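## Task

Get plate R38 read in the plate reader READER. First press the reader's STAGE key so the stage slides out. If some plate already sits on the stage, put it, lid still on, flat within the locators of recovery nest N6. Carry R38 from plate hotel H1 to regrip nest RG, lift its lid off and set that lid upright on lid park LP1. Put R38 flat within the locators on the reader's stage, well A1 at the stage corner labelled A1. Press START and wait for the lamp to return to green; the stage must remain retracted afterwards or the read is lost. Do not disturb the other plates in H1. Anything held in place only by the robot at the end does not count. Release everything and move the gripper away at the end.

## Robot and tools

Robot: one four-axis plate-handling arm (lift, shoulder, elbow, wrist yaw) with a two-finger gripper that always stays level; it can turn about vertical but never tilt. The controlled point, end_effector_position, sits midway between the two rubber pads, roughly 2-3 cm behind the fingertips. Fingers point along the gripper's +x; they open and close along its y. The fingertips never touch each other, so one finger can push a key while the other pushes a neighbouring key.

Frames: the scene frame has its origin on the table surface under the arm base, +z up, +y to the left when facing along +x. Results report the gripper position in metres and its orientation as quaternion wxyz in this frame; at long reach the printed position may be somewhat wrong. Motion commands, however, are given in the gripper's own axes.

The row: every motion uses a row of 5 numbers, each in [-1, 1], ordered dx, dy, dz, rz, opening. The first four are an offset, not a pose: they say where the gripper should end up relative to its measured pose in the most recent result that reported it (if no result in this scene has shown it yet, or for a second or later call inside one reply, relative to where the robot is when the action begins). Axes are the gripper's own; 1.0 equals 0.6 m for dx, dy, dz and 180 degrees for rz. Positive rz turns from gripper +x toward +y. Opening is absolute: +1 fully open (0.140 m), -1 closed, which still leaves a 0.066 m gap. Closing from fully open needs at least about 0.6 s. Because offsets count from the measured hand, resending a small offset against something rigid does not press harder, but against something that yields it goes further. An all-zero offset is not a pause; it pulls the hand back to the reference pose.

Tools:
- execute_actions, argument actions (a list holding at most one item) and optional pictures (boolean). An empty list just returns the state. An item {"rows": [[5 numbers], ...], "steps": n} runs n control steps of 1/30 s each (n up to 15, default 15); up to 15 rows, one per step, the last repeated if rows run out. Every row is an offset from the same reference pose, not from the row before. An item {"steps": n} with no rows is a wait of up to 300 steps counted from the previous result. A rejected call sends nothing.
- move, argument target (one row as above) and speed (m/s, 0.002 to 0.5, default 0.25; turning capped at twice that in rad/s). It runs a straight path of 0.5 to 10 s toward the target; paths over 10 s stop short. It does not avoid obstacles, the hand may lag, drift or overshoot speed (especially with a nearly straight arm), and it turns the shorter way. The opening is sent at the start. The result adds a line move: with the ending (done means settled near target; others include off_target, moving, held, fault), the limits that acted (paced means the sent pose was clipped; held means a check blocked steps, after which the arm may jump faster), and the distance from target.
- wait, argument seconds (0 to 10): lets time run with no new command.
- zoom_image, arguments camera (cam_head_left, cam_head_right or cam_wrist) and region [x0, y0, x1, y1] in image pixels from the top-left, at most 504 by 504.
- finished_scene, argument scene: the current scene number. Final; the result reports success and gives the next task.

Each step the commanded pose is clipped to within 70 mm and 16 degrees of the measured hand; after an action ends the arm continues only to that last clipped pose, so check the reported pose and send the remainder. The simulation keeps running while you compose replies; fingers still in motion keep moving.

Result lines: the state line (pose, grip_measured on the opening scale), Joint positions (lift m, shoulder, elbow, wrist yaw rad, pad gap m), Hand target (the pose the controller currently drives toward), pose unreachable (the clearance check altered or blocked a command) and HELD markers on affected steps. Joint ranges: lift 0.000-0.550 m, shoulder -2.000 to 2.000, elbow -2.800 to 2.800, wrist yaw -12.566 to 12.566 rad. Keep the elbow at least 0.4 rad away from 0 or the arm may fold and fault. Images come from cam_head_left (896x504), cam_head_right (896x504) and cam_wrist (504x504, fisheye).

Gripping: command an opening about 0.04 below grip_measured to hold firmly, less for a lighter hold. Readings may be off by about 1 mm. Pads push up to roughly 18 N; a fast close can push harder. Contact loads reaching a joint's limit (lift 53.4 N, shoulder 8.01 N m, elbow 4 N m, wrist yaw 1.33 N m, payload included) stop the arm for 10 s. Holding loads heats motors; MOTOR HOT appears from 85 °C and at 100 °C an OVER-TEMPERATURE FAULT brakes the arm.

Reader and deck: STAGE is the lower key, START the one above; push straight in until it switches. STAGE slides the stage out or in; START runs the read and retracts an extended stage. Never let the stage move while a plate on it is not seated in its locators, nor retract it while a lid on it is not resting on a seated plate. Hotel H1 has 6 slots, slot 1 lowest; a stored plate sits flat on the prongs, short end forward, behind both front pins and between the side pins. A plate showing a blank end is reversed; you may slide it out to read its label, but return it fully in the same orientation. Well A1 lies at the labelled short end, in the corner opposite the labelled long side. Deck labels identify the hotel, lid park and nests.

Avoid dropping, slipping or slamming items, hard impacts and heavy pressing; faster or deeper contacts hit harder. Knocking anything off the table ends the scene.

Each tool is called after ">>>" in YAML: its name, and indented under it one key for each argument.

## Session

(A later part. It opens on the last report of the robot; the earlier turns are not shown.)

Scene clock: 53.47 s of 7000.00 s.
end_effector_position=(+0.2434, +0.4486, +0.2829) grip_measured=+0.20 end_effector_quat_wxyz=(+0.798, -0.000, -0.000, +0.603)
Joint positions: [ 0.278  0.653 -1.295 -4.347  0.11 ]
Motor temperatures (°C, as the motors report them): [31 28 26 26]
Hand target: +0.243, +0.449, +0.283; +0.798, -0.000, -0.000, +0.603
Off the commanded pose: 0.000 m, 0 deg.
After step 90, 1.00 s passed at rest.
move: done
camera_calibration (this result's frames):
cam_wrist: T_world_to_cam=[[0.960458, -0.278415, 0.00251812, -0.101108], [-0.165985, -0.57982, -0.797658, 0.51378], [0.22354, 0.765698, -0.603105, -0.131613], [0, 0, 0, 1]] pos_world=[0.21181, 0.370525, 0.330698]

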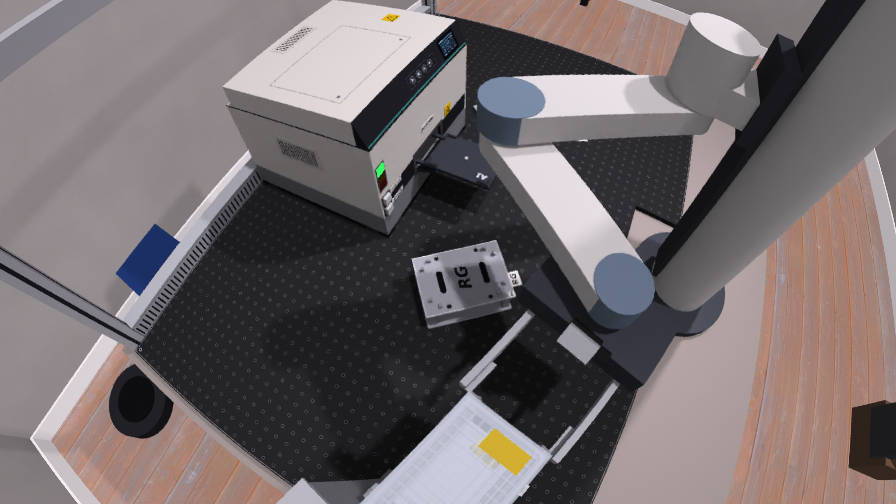

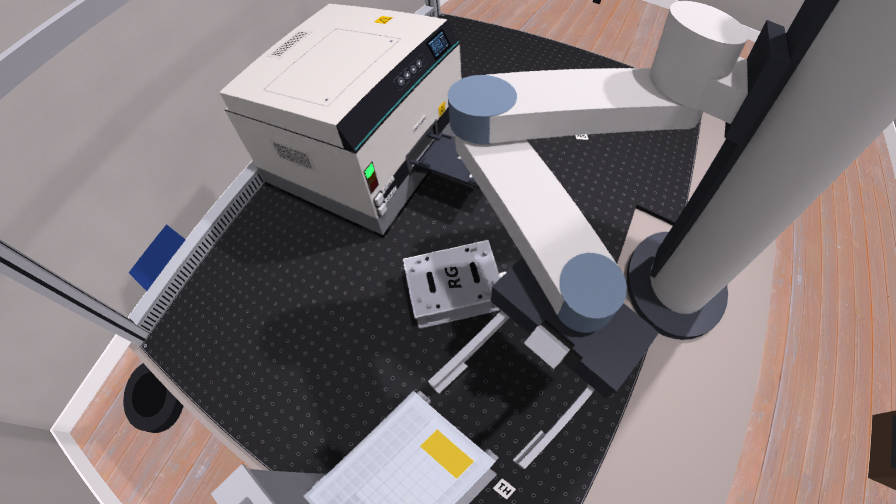

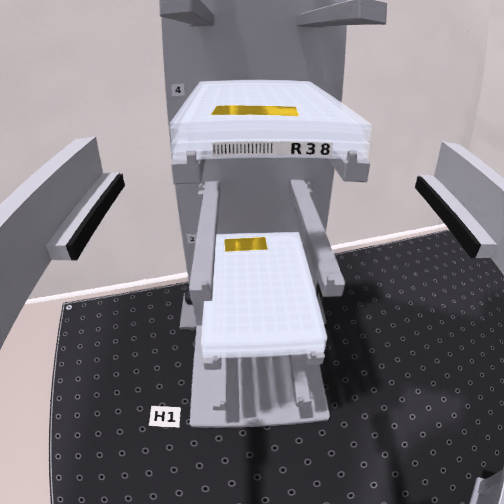

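>>> move:
  target: [0,-0.003,0.002,0.012,0.2]

>>> move:
  target: [0.17,0,0,0,0.2]
  speed: 0.05

Scene clock: 57.13 s of 7000.00 s.
end_effector_position=(+0.2452, +0.4481, +0.2841) grip_measured=+0.20 end_effector_quat_wxyz=(+0.786, -0.000, -0.000, +0.618)
Joint positions: [ 0.279  0.629 -1.29  -4.29   0.11 ]
Motor temperatures (°C, as the motors report them): [31 28 26 26]
Hand target: +0.245, +0.448, +0.284; +0.786, -0.000, -0.000, +0.618
Off the commanded pose: 0.000 m, 0 deg.
move: done
camera_calibration (this result's frames):
cam_wrist: T_world_to_cam=[[0.970158, -0.242462, 0.00251812, -0.121454], [-0.144282, -0.585598, -0.797658, 0.512008], [0.194876, 0.77349, -0.603105, -0.127413], [0, 0, 0, 1]] pos_world=[0.216533, 0.368936, 0.33187]

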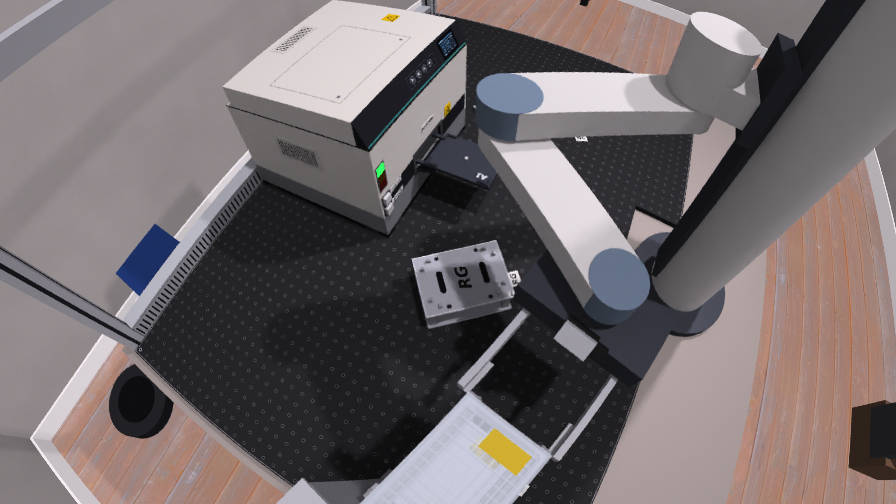

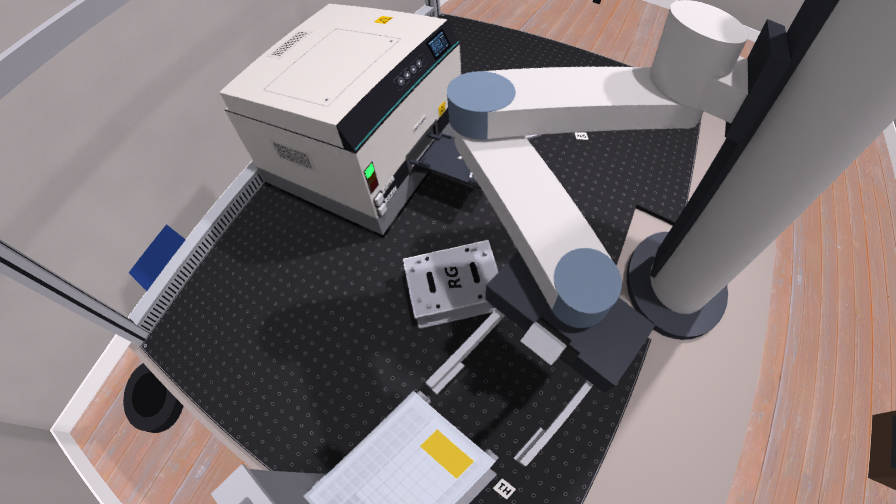

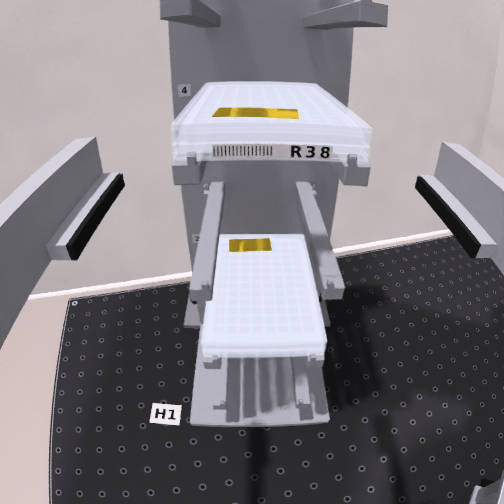

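Scene clock: 59.43 s of 7000.00 s.
end_effector_position=(+0.2696, +0.5472, +0.2841) grip_measured=+0.20 end_effector_quat_wxyz=(+0.787, -0.000, -0.000, +0.617)
Joint positions: [ 0.279  0.834 -1.848 -3.938  0.11 ]
Motor temperatures (°C, as the motors report them): [31 28 26 26]
Hand target: +0.270, +0.547, +0.284; +0.786, -0.000, -0.000, +0.618
Off the commanded pose: 0.000 m, 0 deg.
move: done
camera_calibration (this result's frames):
cam_wrist: T_world_to_cam=[[0.970079, -0.242776, 0.00251812, -0.120839], [-0.144472, -0.585551, -0.797658, 0.573556], [0.195126, 0.773427, -0.603105, -0.208809], [0, 0, 0, 1]] pos_world=[0.24083, 0.468008, 0.331872]

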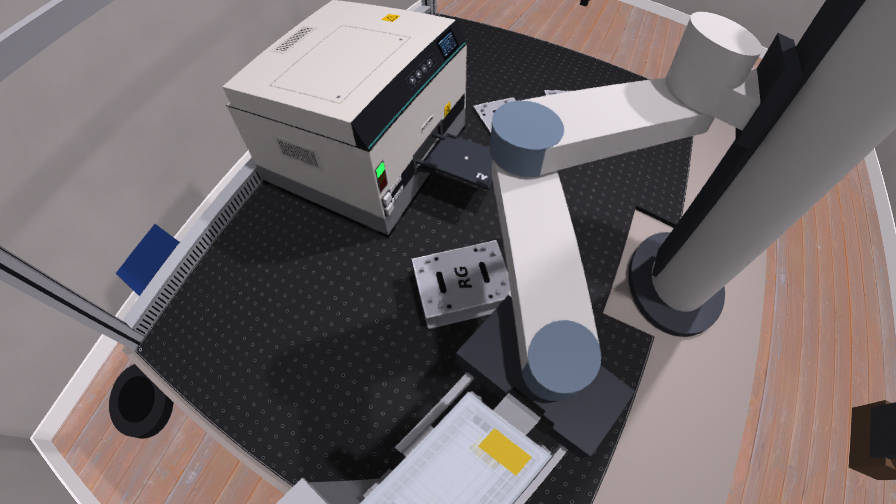

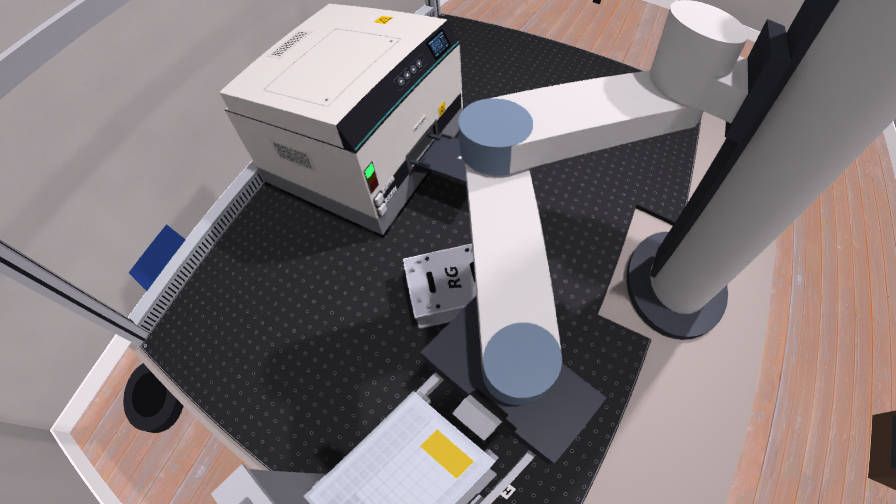

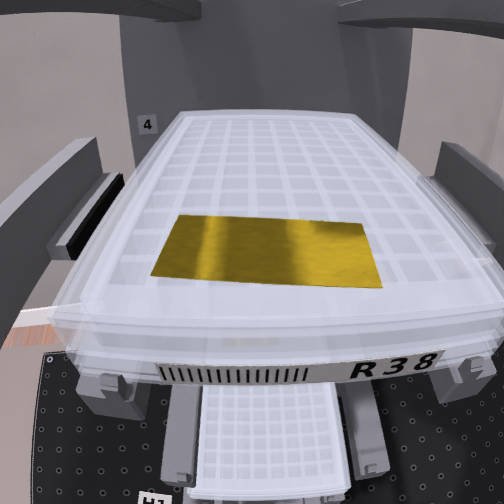

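>>> move:
  target: [0.008,0,0,0,-0.3]
  speed: 0.02

>>> move:
  target: [0,0,0,0,-0.54]

>>> move:
  target: [0,0,0.017,0,-0.54]
  speed: 0.02

Scene clock: 62.70 s of 7000.00 s.
end_effector_position=(+0.2708, +0.5518, +0.2841) grip_measured=-0.30 end_effector_quat_wxyz=(+0.787, -0.000, -0.000, +0.617)
Joint positions: [ 0.279  0.847 -1.879 -3.92   0.092]
Motor temperatures (°C, as the motors report them): [31 28 26 26]
Hand target: +0.271, +0.552, +0.284; +0.787, -0.000, -0.000, +0.617
Off the commanded pose: 0.000 m, 0 deg.
move: done
camera_calibration (this result's frames):
cam_wrist: T_world_to_cam=[[0.970004, -0.243075, 0.00251812, -0.12071], [-0.144653, -0.585507, -0.797658, 0.576462], [0.195365, 0.773367, -0.603105, -0.212653], [0, 0, 0, 1]] pos_world=[0.242021, 0.472639, 0.331872]

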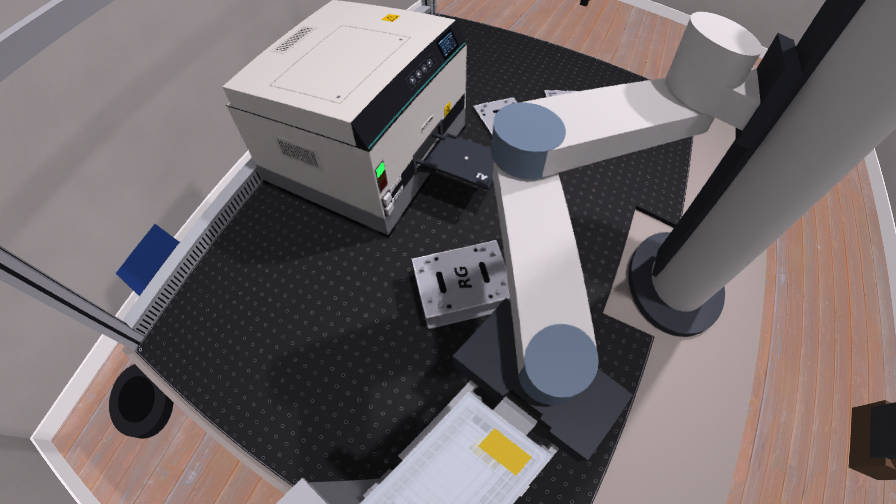

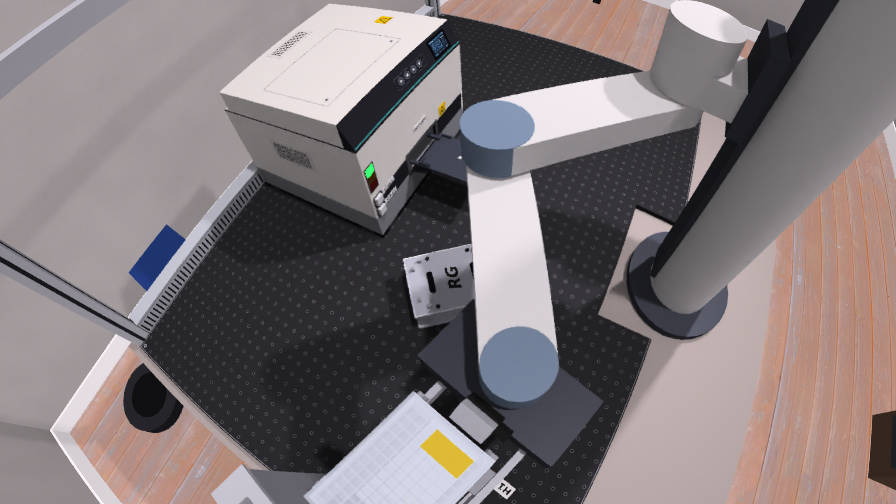

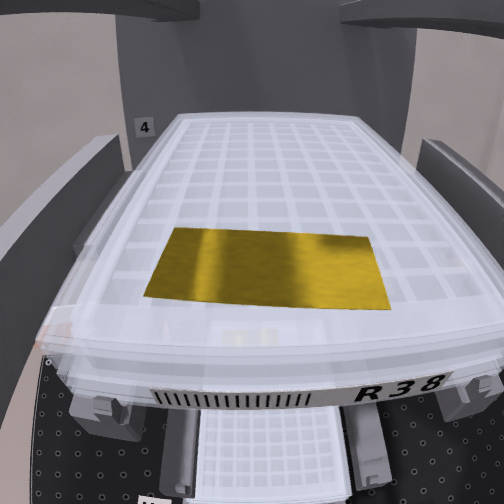

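Scene clock: 63.20 s of 7000.00 s.
end_effector_position=(+0.2708, +0.5518, +0.2841) grip_measured=-0.49 end_effector_quat_wxyz=(+0.787, -0.000, -0.000, +0.617)
Joint positions: [ 0.279  0.847 -1.879 -3.92   0.085]
Motor temperatures (°C, as the motors report them): [31 28 26 26]
Hand target: +0.271, +0.552, +0.284; +0.787, -0.000, -0.000, +0.617
Off the commanded pose: 0.000 m, 0 deg.
move: done
camera_calibration (this result's frames):
cam_wrist: T_world_to_cam=[[0.969992, -0.243124, 0.00251812, -0.120694], [-0.144682, -0.585499, -0.797658, 0.576467], [0.195404, 0.773357, -0.603105, -0.212659], [0, 0, 0, 1]] pos_world=[0.242031, 0.472639, 0.331872]

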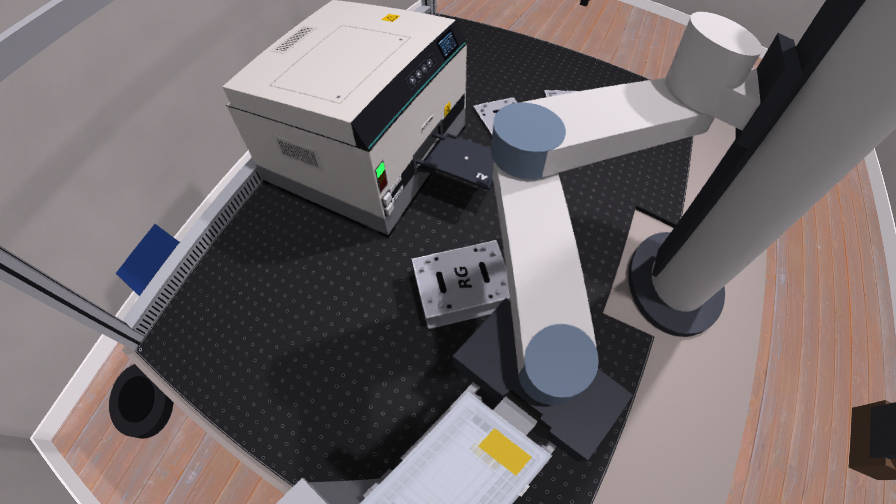

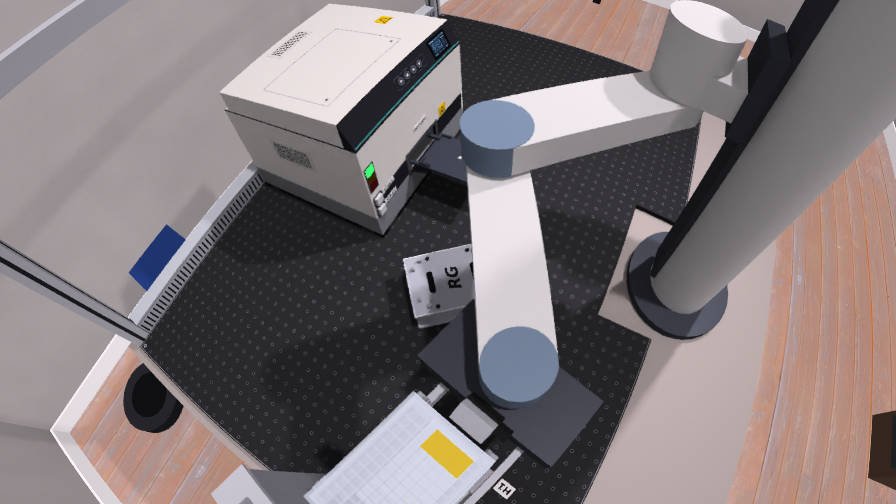

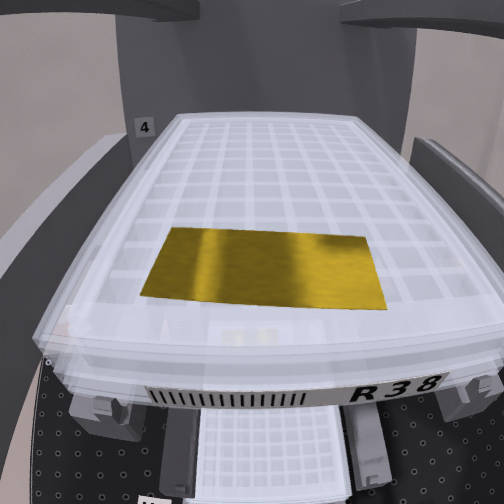

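Scene clock: 63.93 s of 7000.00 s.
end_effector_position=(+0.2708, +0.5518, +0.2943) grip_measured=-0.49 end_effector_quat_wxyz=(+0.787, -0.000, -0.000, +0.617)
Joint positions: [ 0.289  0.847 -1.879 -3.92   0.085]
Motor temperatures (°C, as the motors report them): [31 28 26 26]
Hand target: +0.271, +0.552, +0.294; +0.787, -0.000, -0.000, +0.617
Off the commanded pose: 0.000 m, 0 deg.
move: done
camera_calibration (this result's frames):
cam_wrist: T_world_to_cam=[[0.969992, -0.243125, 0.00251812, -0.120719], [-0.144682, -0.585499, -0.797658, 0.584616], [0.195405, 0.773357, -0.603105, -0.206498], [0, 0, 0, 1]] pos_world=[0.242031, 0.472639, 0.342087]

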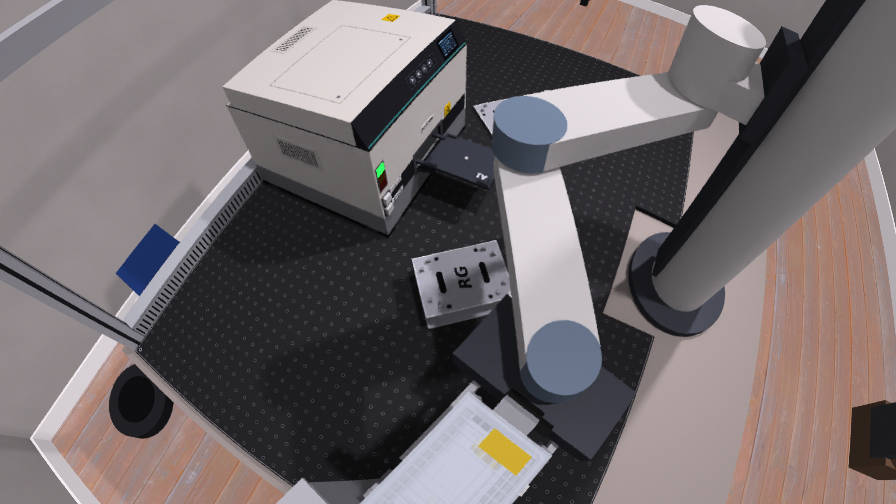

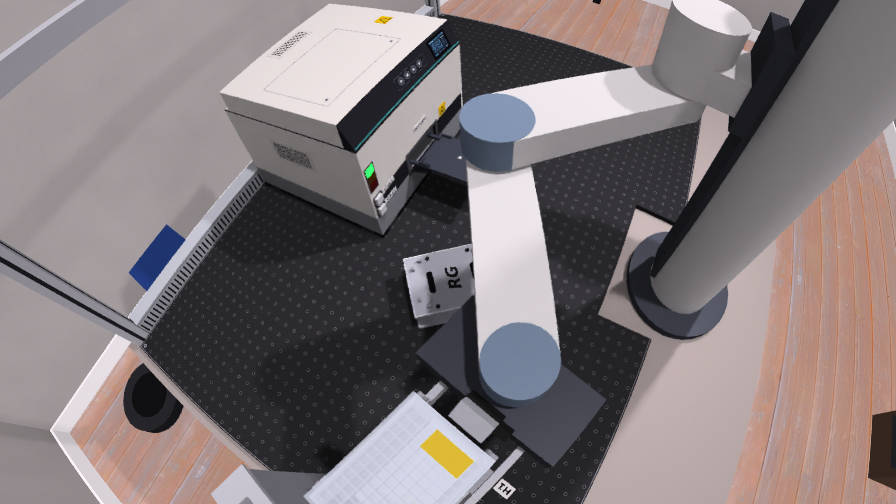

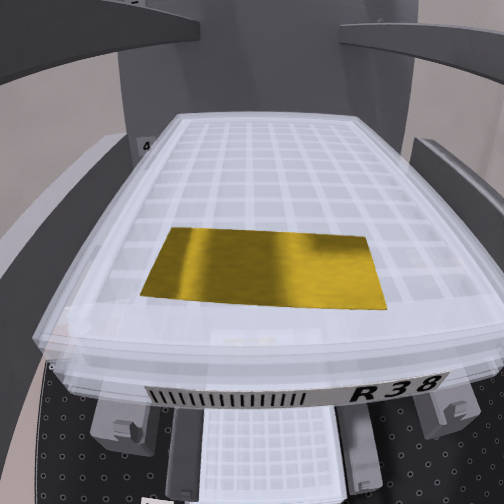

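>>> move:
  target: [-0.3,0,0,0,-0.54]
  speed: 0.1

>>> move:
  target: [-0.153,-0.367,-0.29,-0.2,-0.54]
  speed: 0.15

Scene clock: 72.50 s of 7000.00 s.
end_effector_position=(+0.2277, +0.3769, +0.2942) grip_measured=-0.49 end_effector_quat_wxyz=(+0.786, -0.000, -0.000, +0.618)
Joint positions: [ 0.289  0.544 -0.955 -4.541  0.085]
Motor temperatures (°C, as the motors report them): [31 28 26 26]
Hand target: +0.228, +0.377, +0.294; +0.787, -0.000, -0.000, +0.617
Off the commanded pose: 0.000 m, 0 deg.
After step 90, 3.47 s passed at rest.
move: done
camera_calibration (this result's frames):
cam_wrist: T_world_to_cam=[[0.970144, -0.242517, 0.00251812, -0.121737], [-0.144315, -0.58559, -0.797658, 0.475931], [0.19492, 0.773479, -0.603105, -0.0628061], [0, 0, 0, 1]] pos_world=[0.199029, 0.297756, 0.342058]

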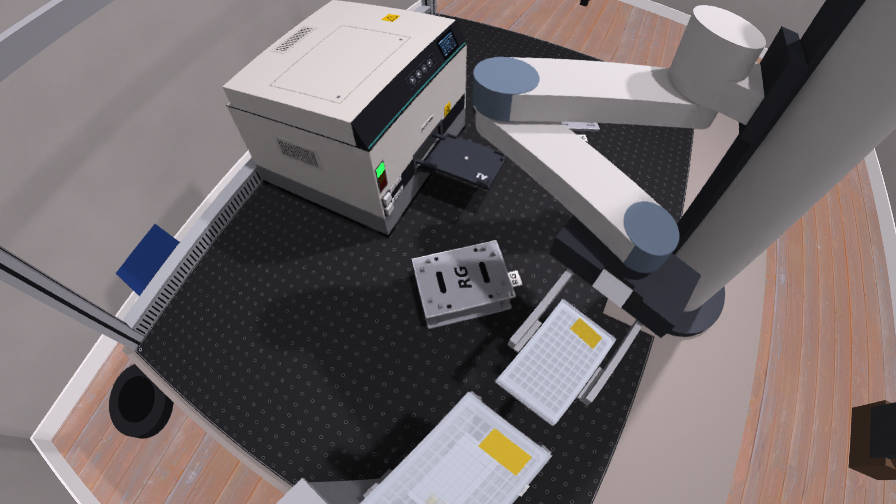

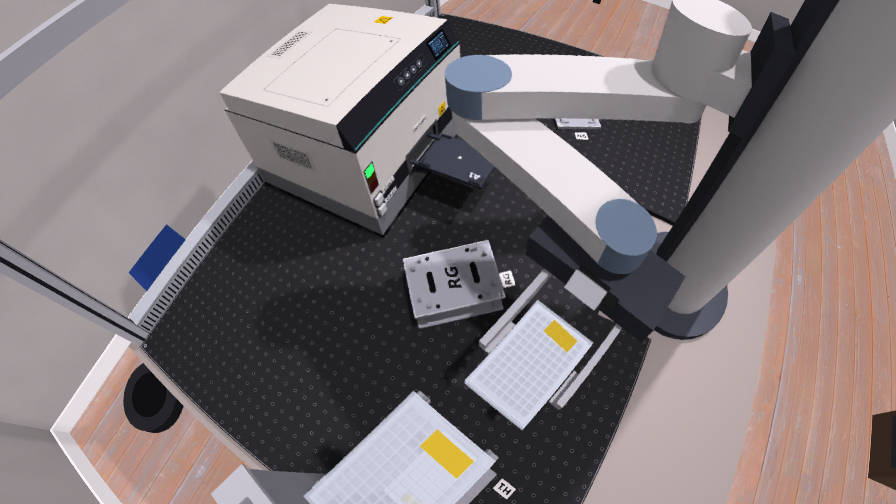

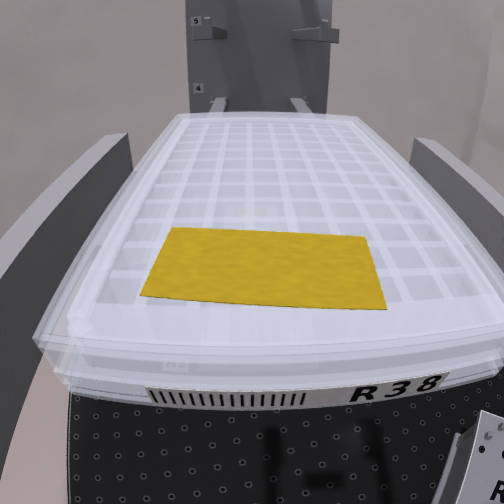

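Scene clock: 74.90 s of 7000.00 s.
end_effector_position=(+0.4199, +0.2353, +0.1202) grip_measured=-0.49 end_effector_quat_wxyz=(+0.939, -0.000, -0.000, +0.344)
Joint positions: [ 0.115 -0.187 -0.776 -4.618  0.085]
Motor temperatures (°C, as the motors report them): [31 28 26 26]
Hand target: +0.420, +0.235, +0.120; +0.939, -0.000, -0.000, +0.344
Off the commanded pose: 0.000 m, 0 deg.
move: done
camera_calibration (this result's frames):
cam_wrist: T_world_to_cam=[[0.641853, -0.766824, 0.00251812, -0.0807795], [-0.461189, -0.388647, -0.797658, 0.368611], [0.612642, 0.510817, -0.603105, -0.209285], [0, 0, 0, 1]] pos_world=[0.350065, 0.188223, 0.168008]

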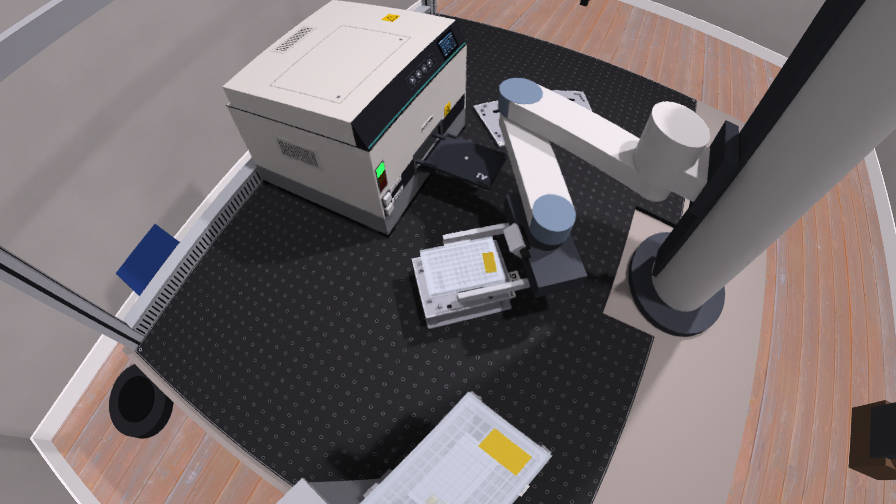

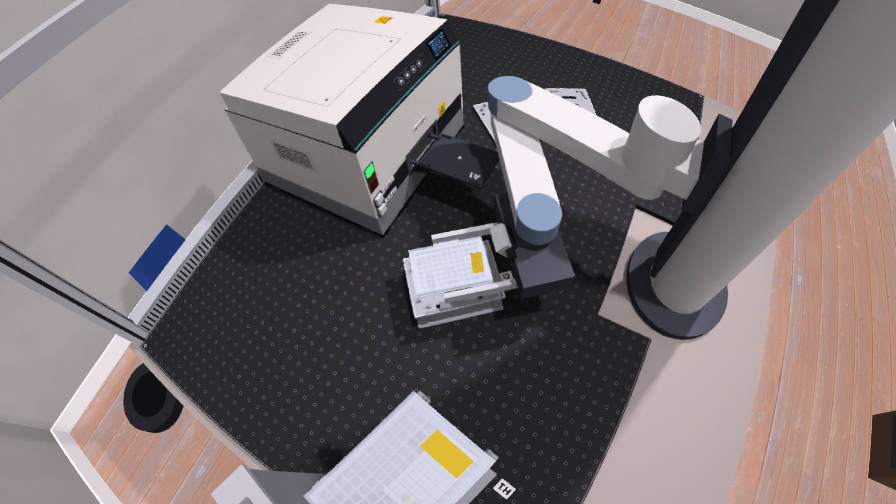

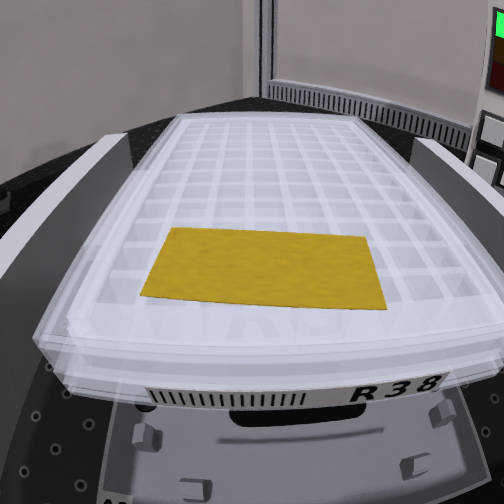

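>>> move:
  target: [-0.005,-0.01,-0.05,0,-0.54]
  speed: 0.02

Scene clock: 79.80 s of 7000.00 s.
end_effector_position=(+0.4215, +0.2288, +0.0901) grip_measured=-0.49 end_effector_quat_wxyz=(+0.939, -0.000, -0.000, +0.344)
Joint positions: [ 0.085 -0.219 -0.761 -4.601  0.085]
Motor temperatures (°C, as the motors report them): [31 28 26 26]
Hand target: +0.421, +0.229, +0.090; +0.939, -0.000, -0.000, +0.344
Off the commanded pose: 0.000 m, 0 deg.
After step 90, 0.13 s passed at rest.
move: done
camera_calibration (this result's frames):
cam_wrist: T_world_to_cam=[[0.641539, -0.767086, 0.00251812, -0.0865582], [-0.461348, -0.388459, -0.797658, 0.34289], [0.61285, 0.510567, -0.603105, -0.225117], [0, 0, 0, 1]] pos_world=[0.351686, 0.181738, 0.137958]

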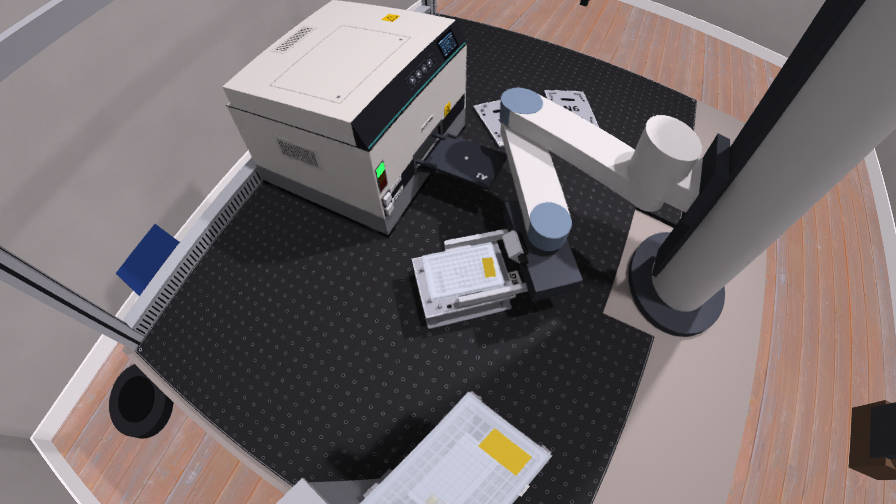

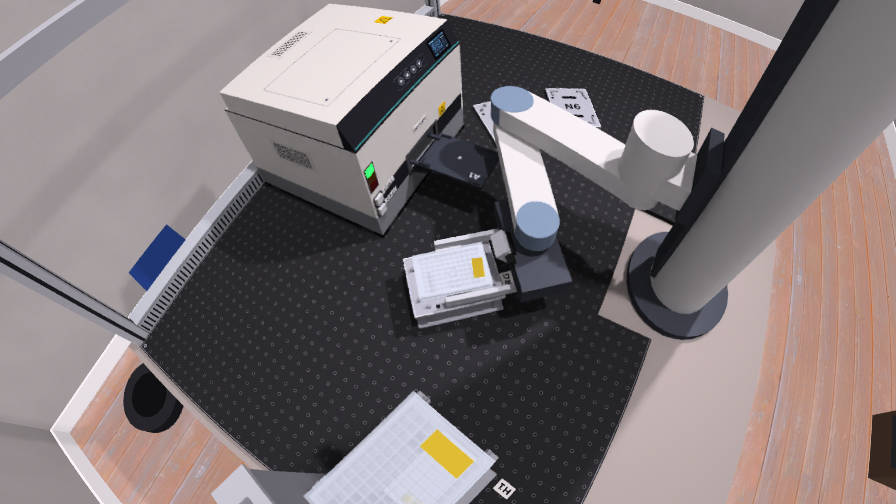

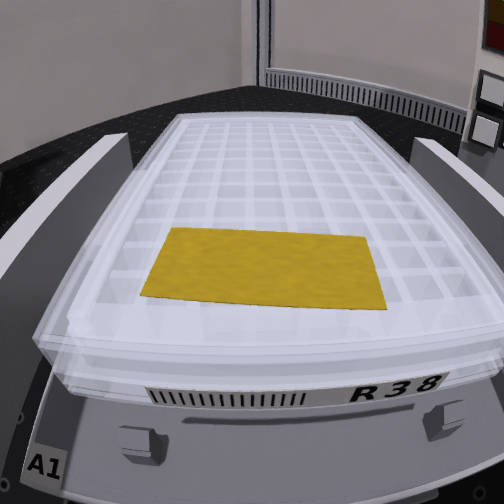

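>>> move:
  target: [-0.0035,0.001,0,0.005,-0.54]
  speed: 0.01

>>> move:
  target: [0,0,-0.018,0,-0.54]
  speed: 0.005

Scene clock: 83.80 s of 7000.00 s.
end_effector_position=(+0.4195, +0.2279, +0.0901) grip_measured=-0.49 end_effector_quat_wxyz=(+0.936, -0.000, -0.000, +0.351)
Joint positions: [ 0.085 -0.229 -0.752 -4.586  0.085]
Motor temperatures (°C, as the motors report them): [31 28 26 26]
Hand target: +0.419, +0.228, +0.090; +0.936, -0.000, -0.000, +0.351
Off the commanded pose: 0.000 m, 0 deg.
move: done
camera_calibration (this result's frames):
cam_wrist: T_world_to_cam=[[0.653237, -0.757149, 0.00251812, -0.0931634], [-0.455332, -0.395494, -0.797658, 0.340724], [0.604942, 0.519913, -0.603105, -0.222289], [0, 0, 0, 1]] pos_world=[0.350472, 0.179787, 0.137952]

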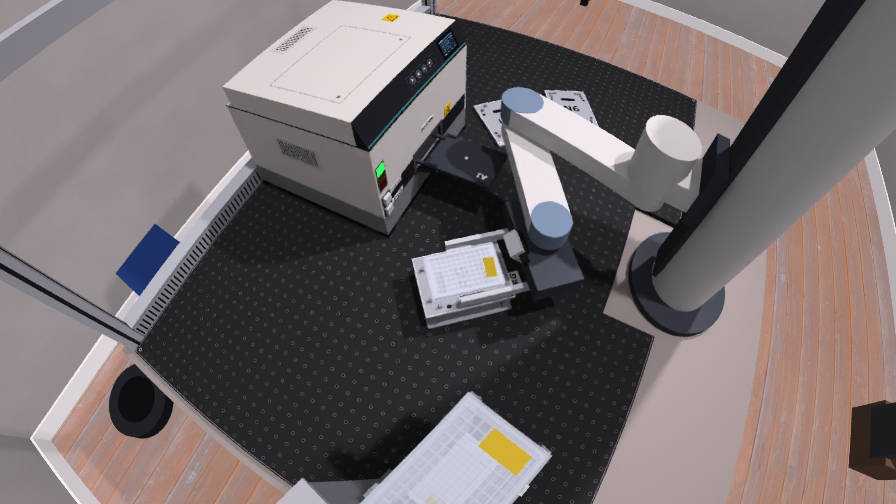

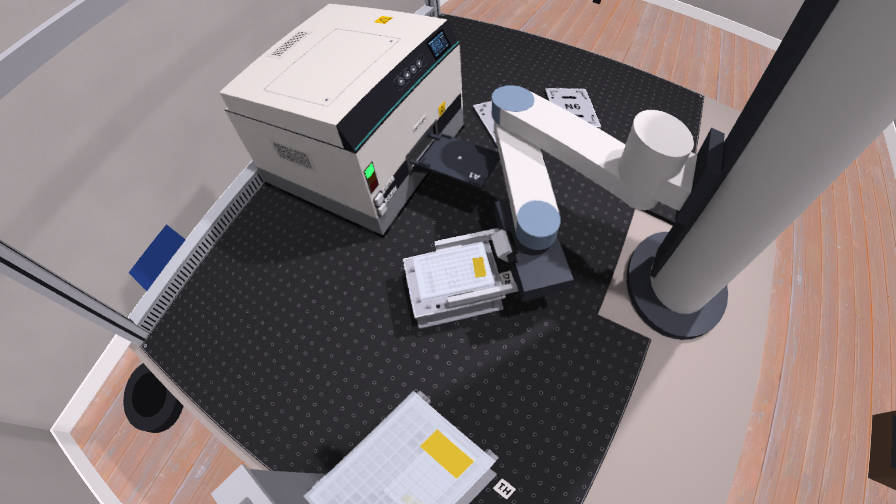

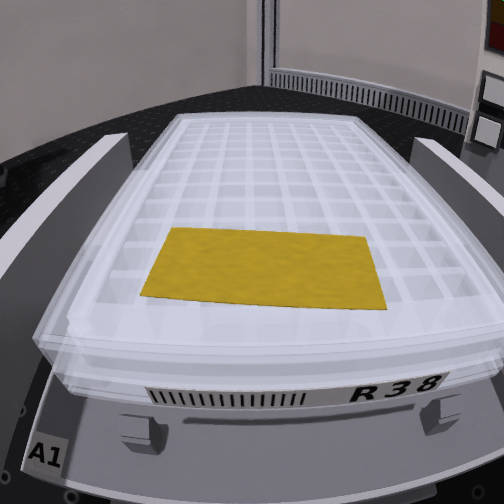

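Scene clock: 86.17 s of 7000.00 s.
end_effector_position=(+0.4201, +0.2284, +0.0795) grip_measured=-0.49 end_effector_quat_wxyz=(+0.936, -0.000, -0.000, +0.351)
Joint positions: [ 0.074 -0.228 -0.755 -4.582  0.085]
Motor temperatures (°C, as the motors report them): [31 28 26 26]
Hand target: +0.420, +0.228, +0.079; +0.936, -0.000, -0.000, +0.351
Off the commanded pose: 0.001 m, 0 deg.
move: done
camera_calibration (this result's frames):
cam_wrist: T_world_to_cam=[[0.653633, -0.756808, 0.00251812, -0.0933911], [-0.455125, -0.395732, -0.797658, 0.332621], [0.60467, 0.520229, -0.603105, -0.229274], [0, 0, 0, 1]] pos_world=[0.351062, 0.180224, 0.127276]

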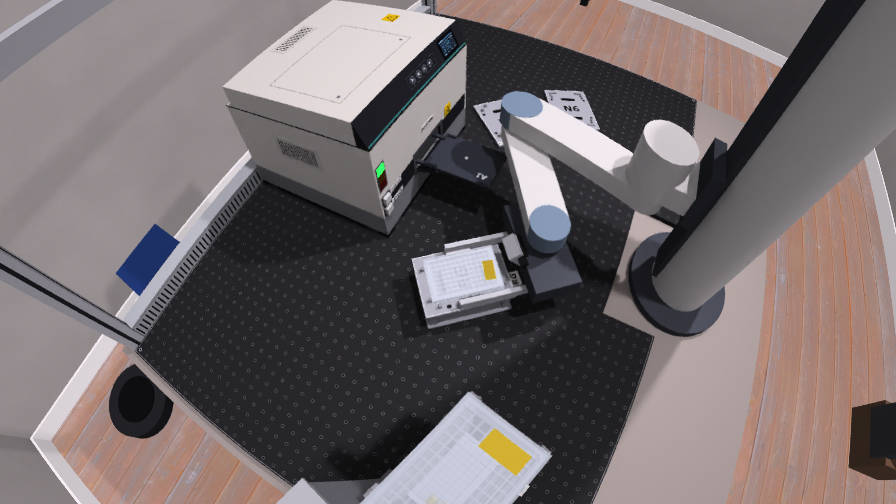

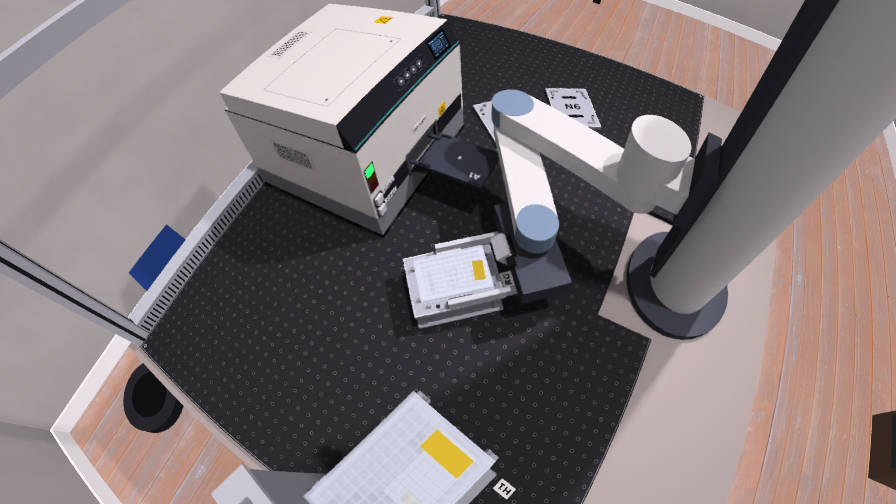

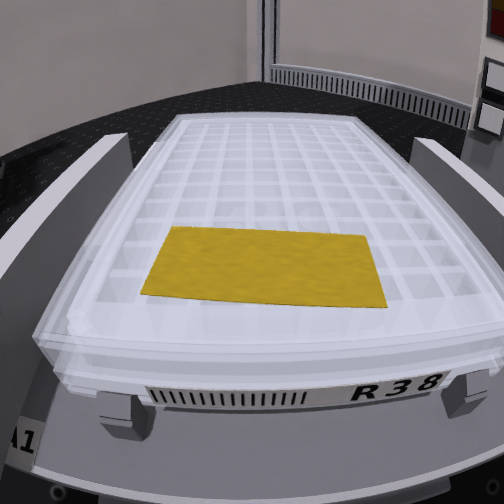

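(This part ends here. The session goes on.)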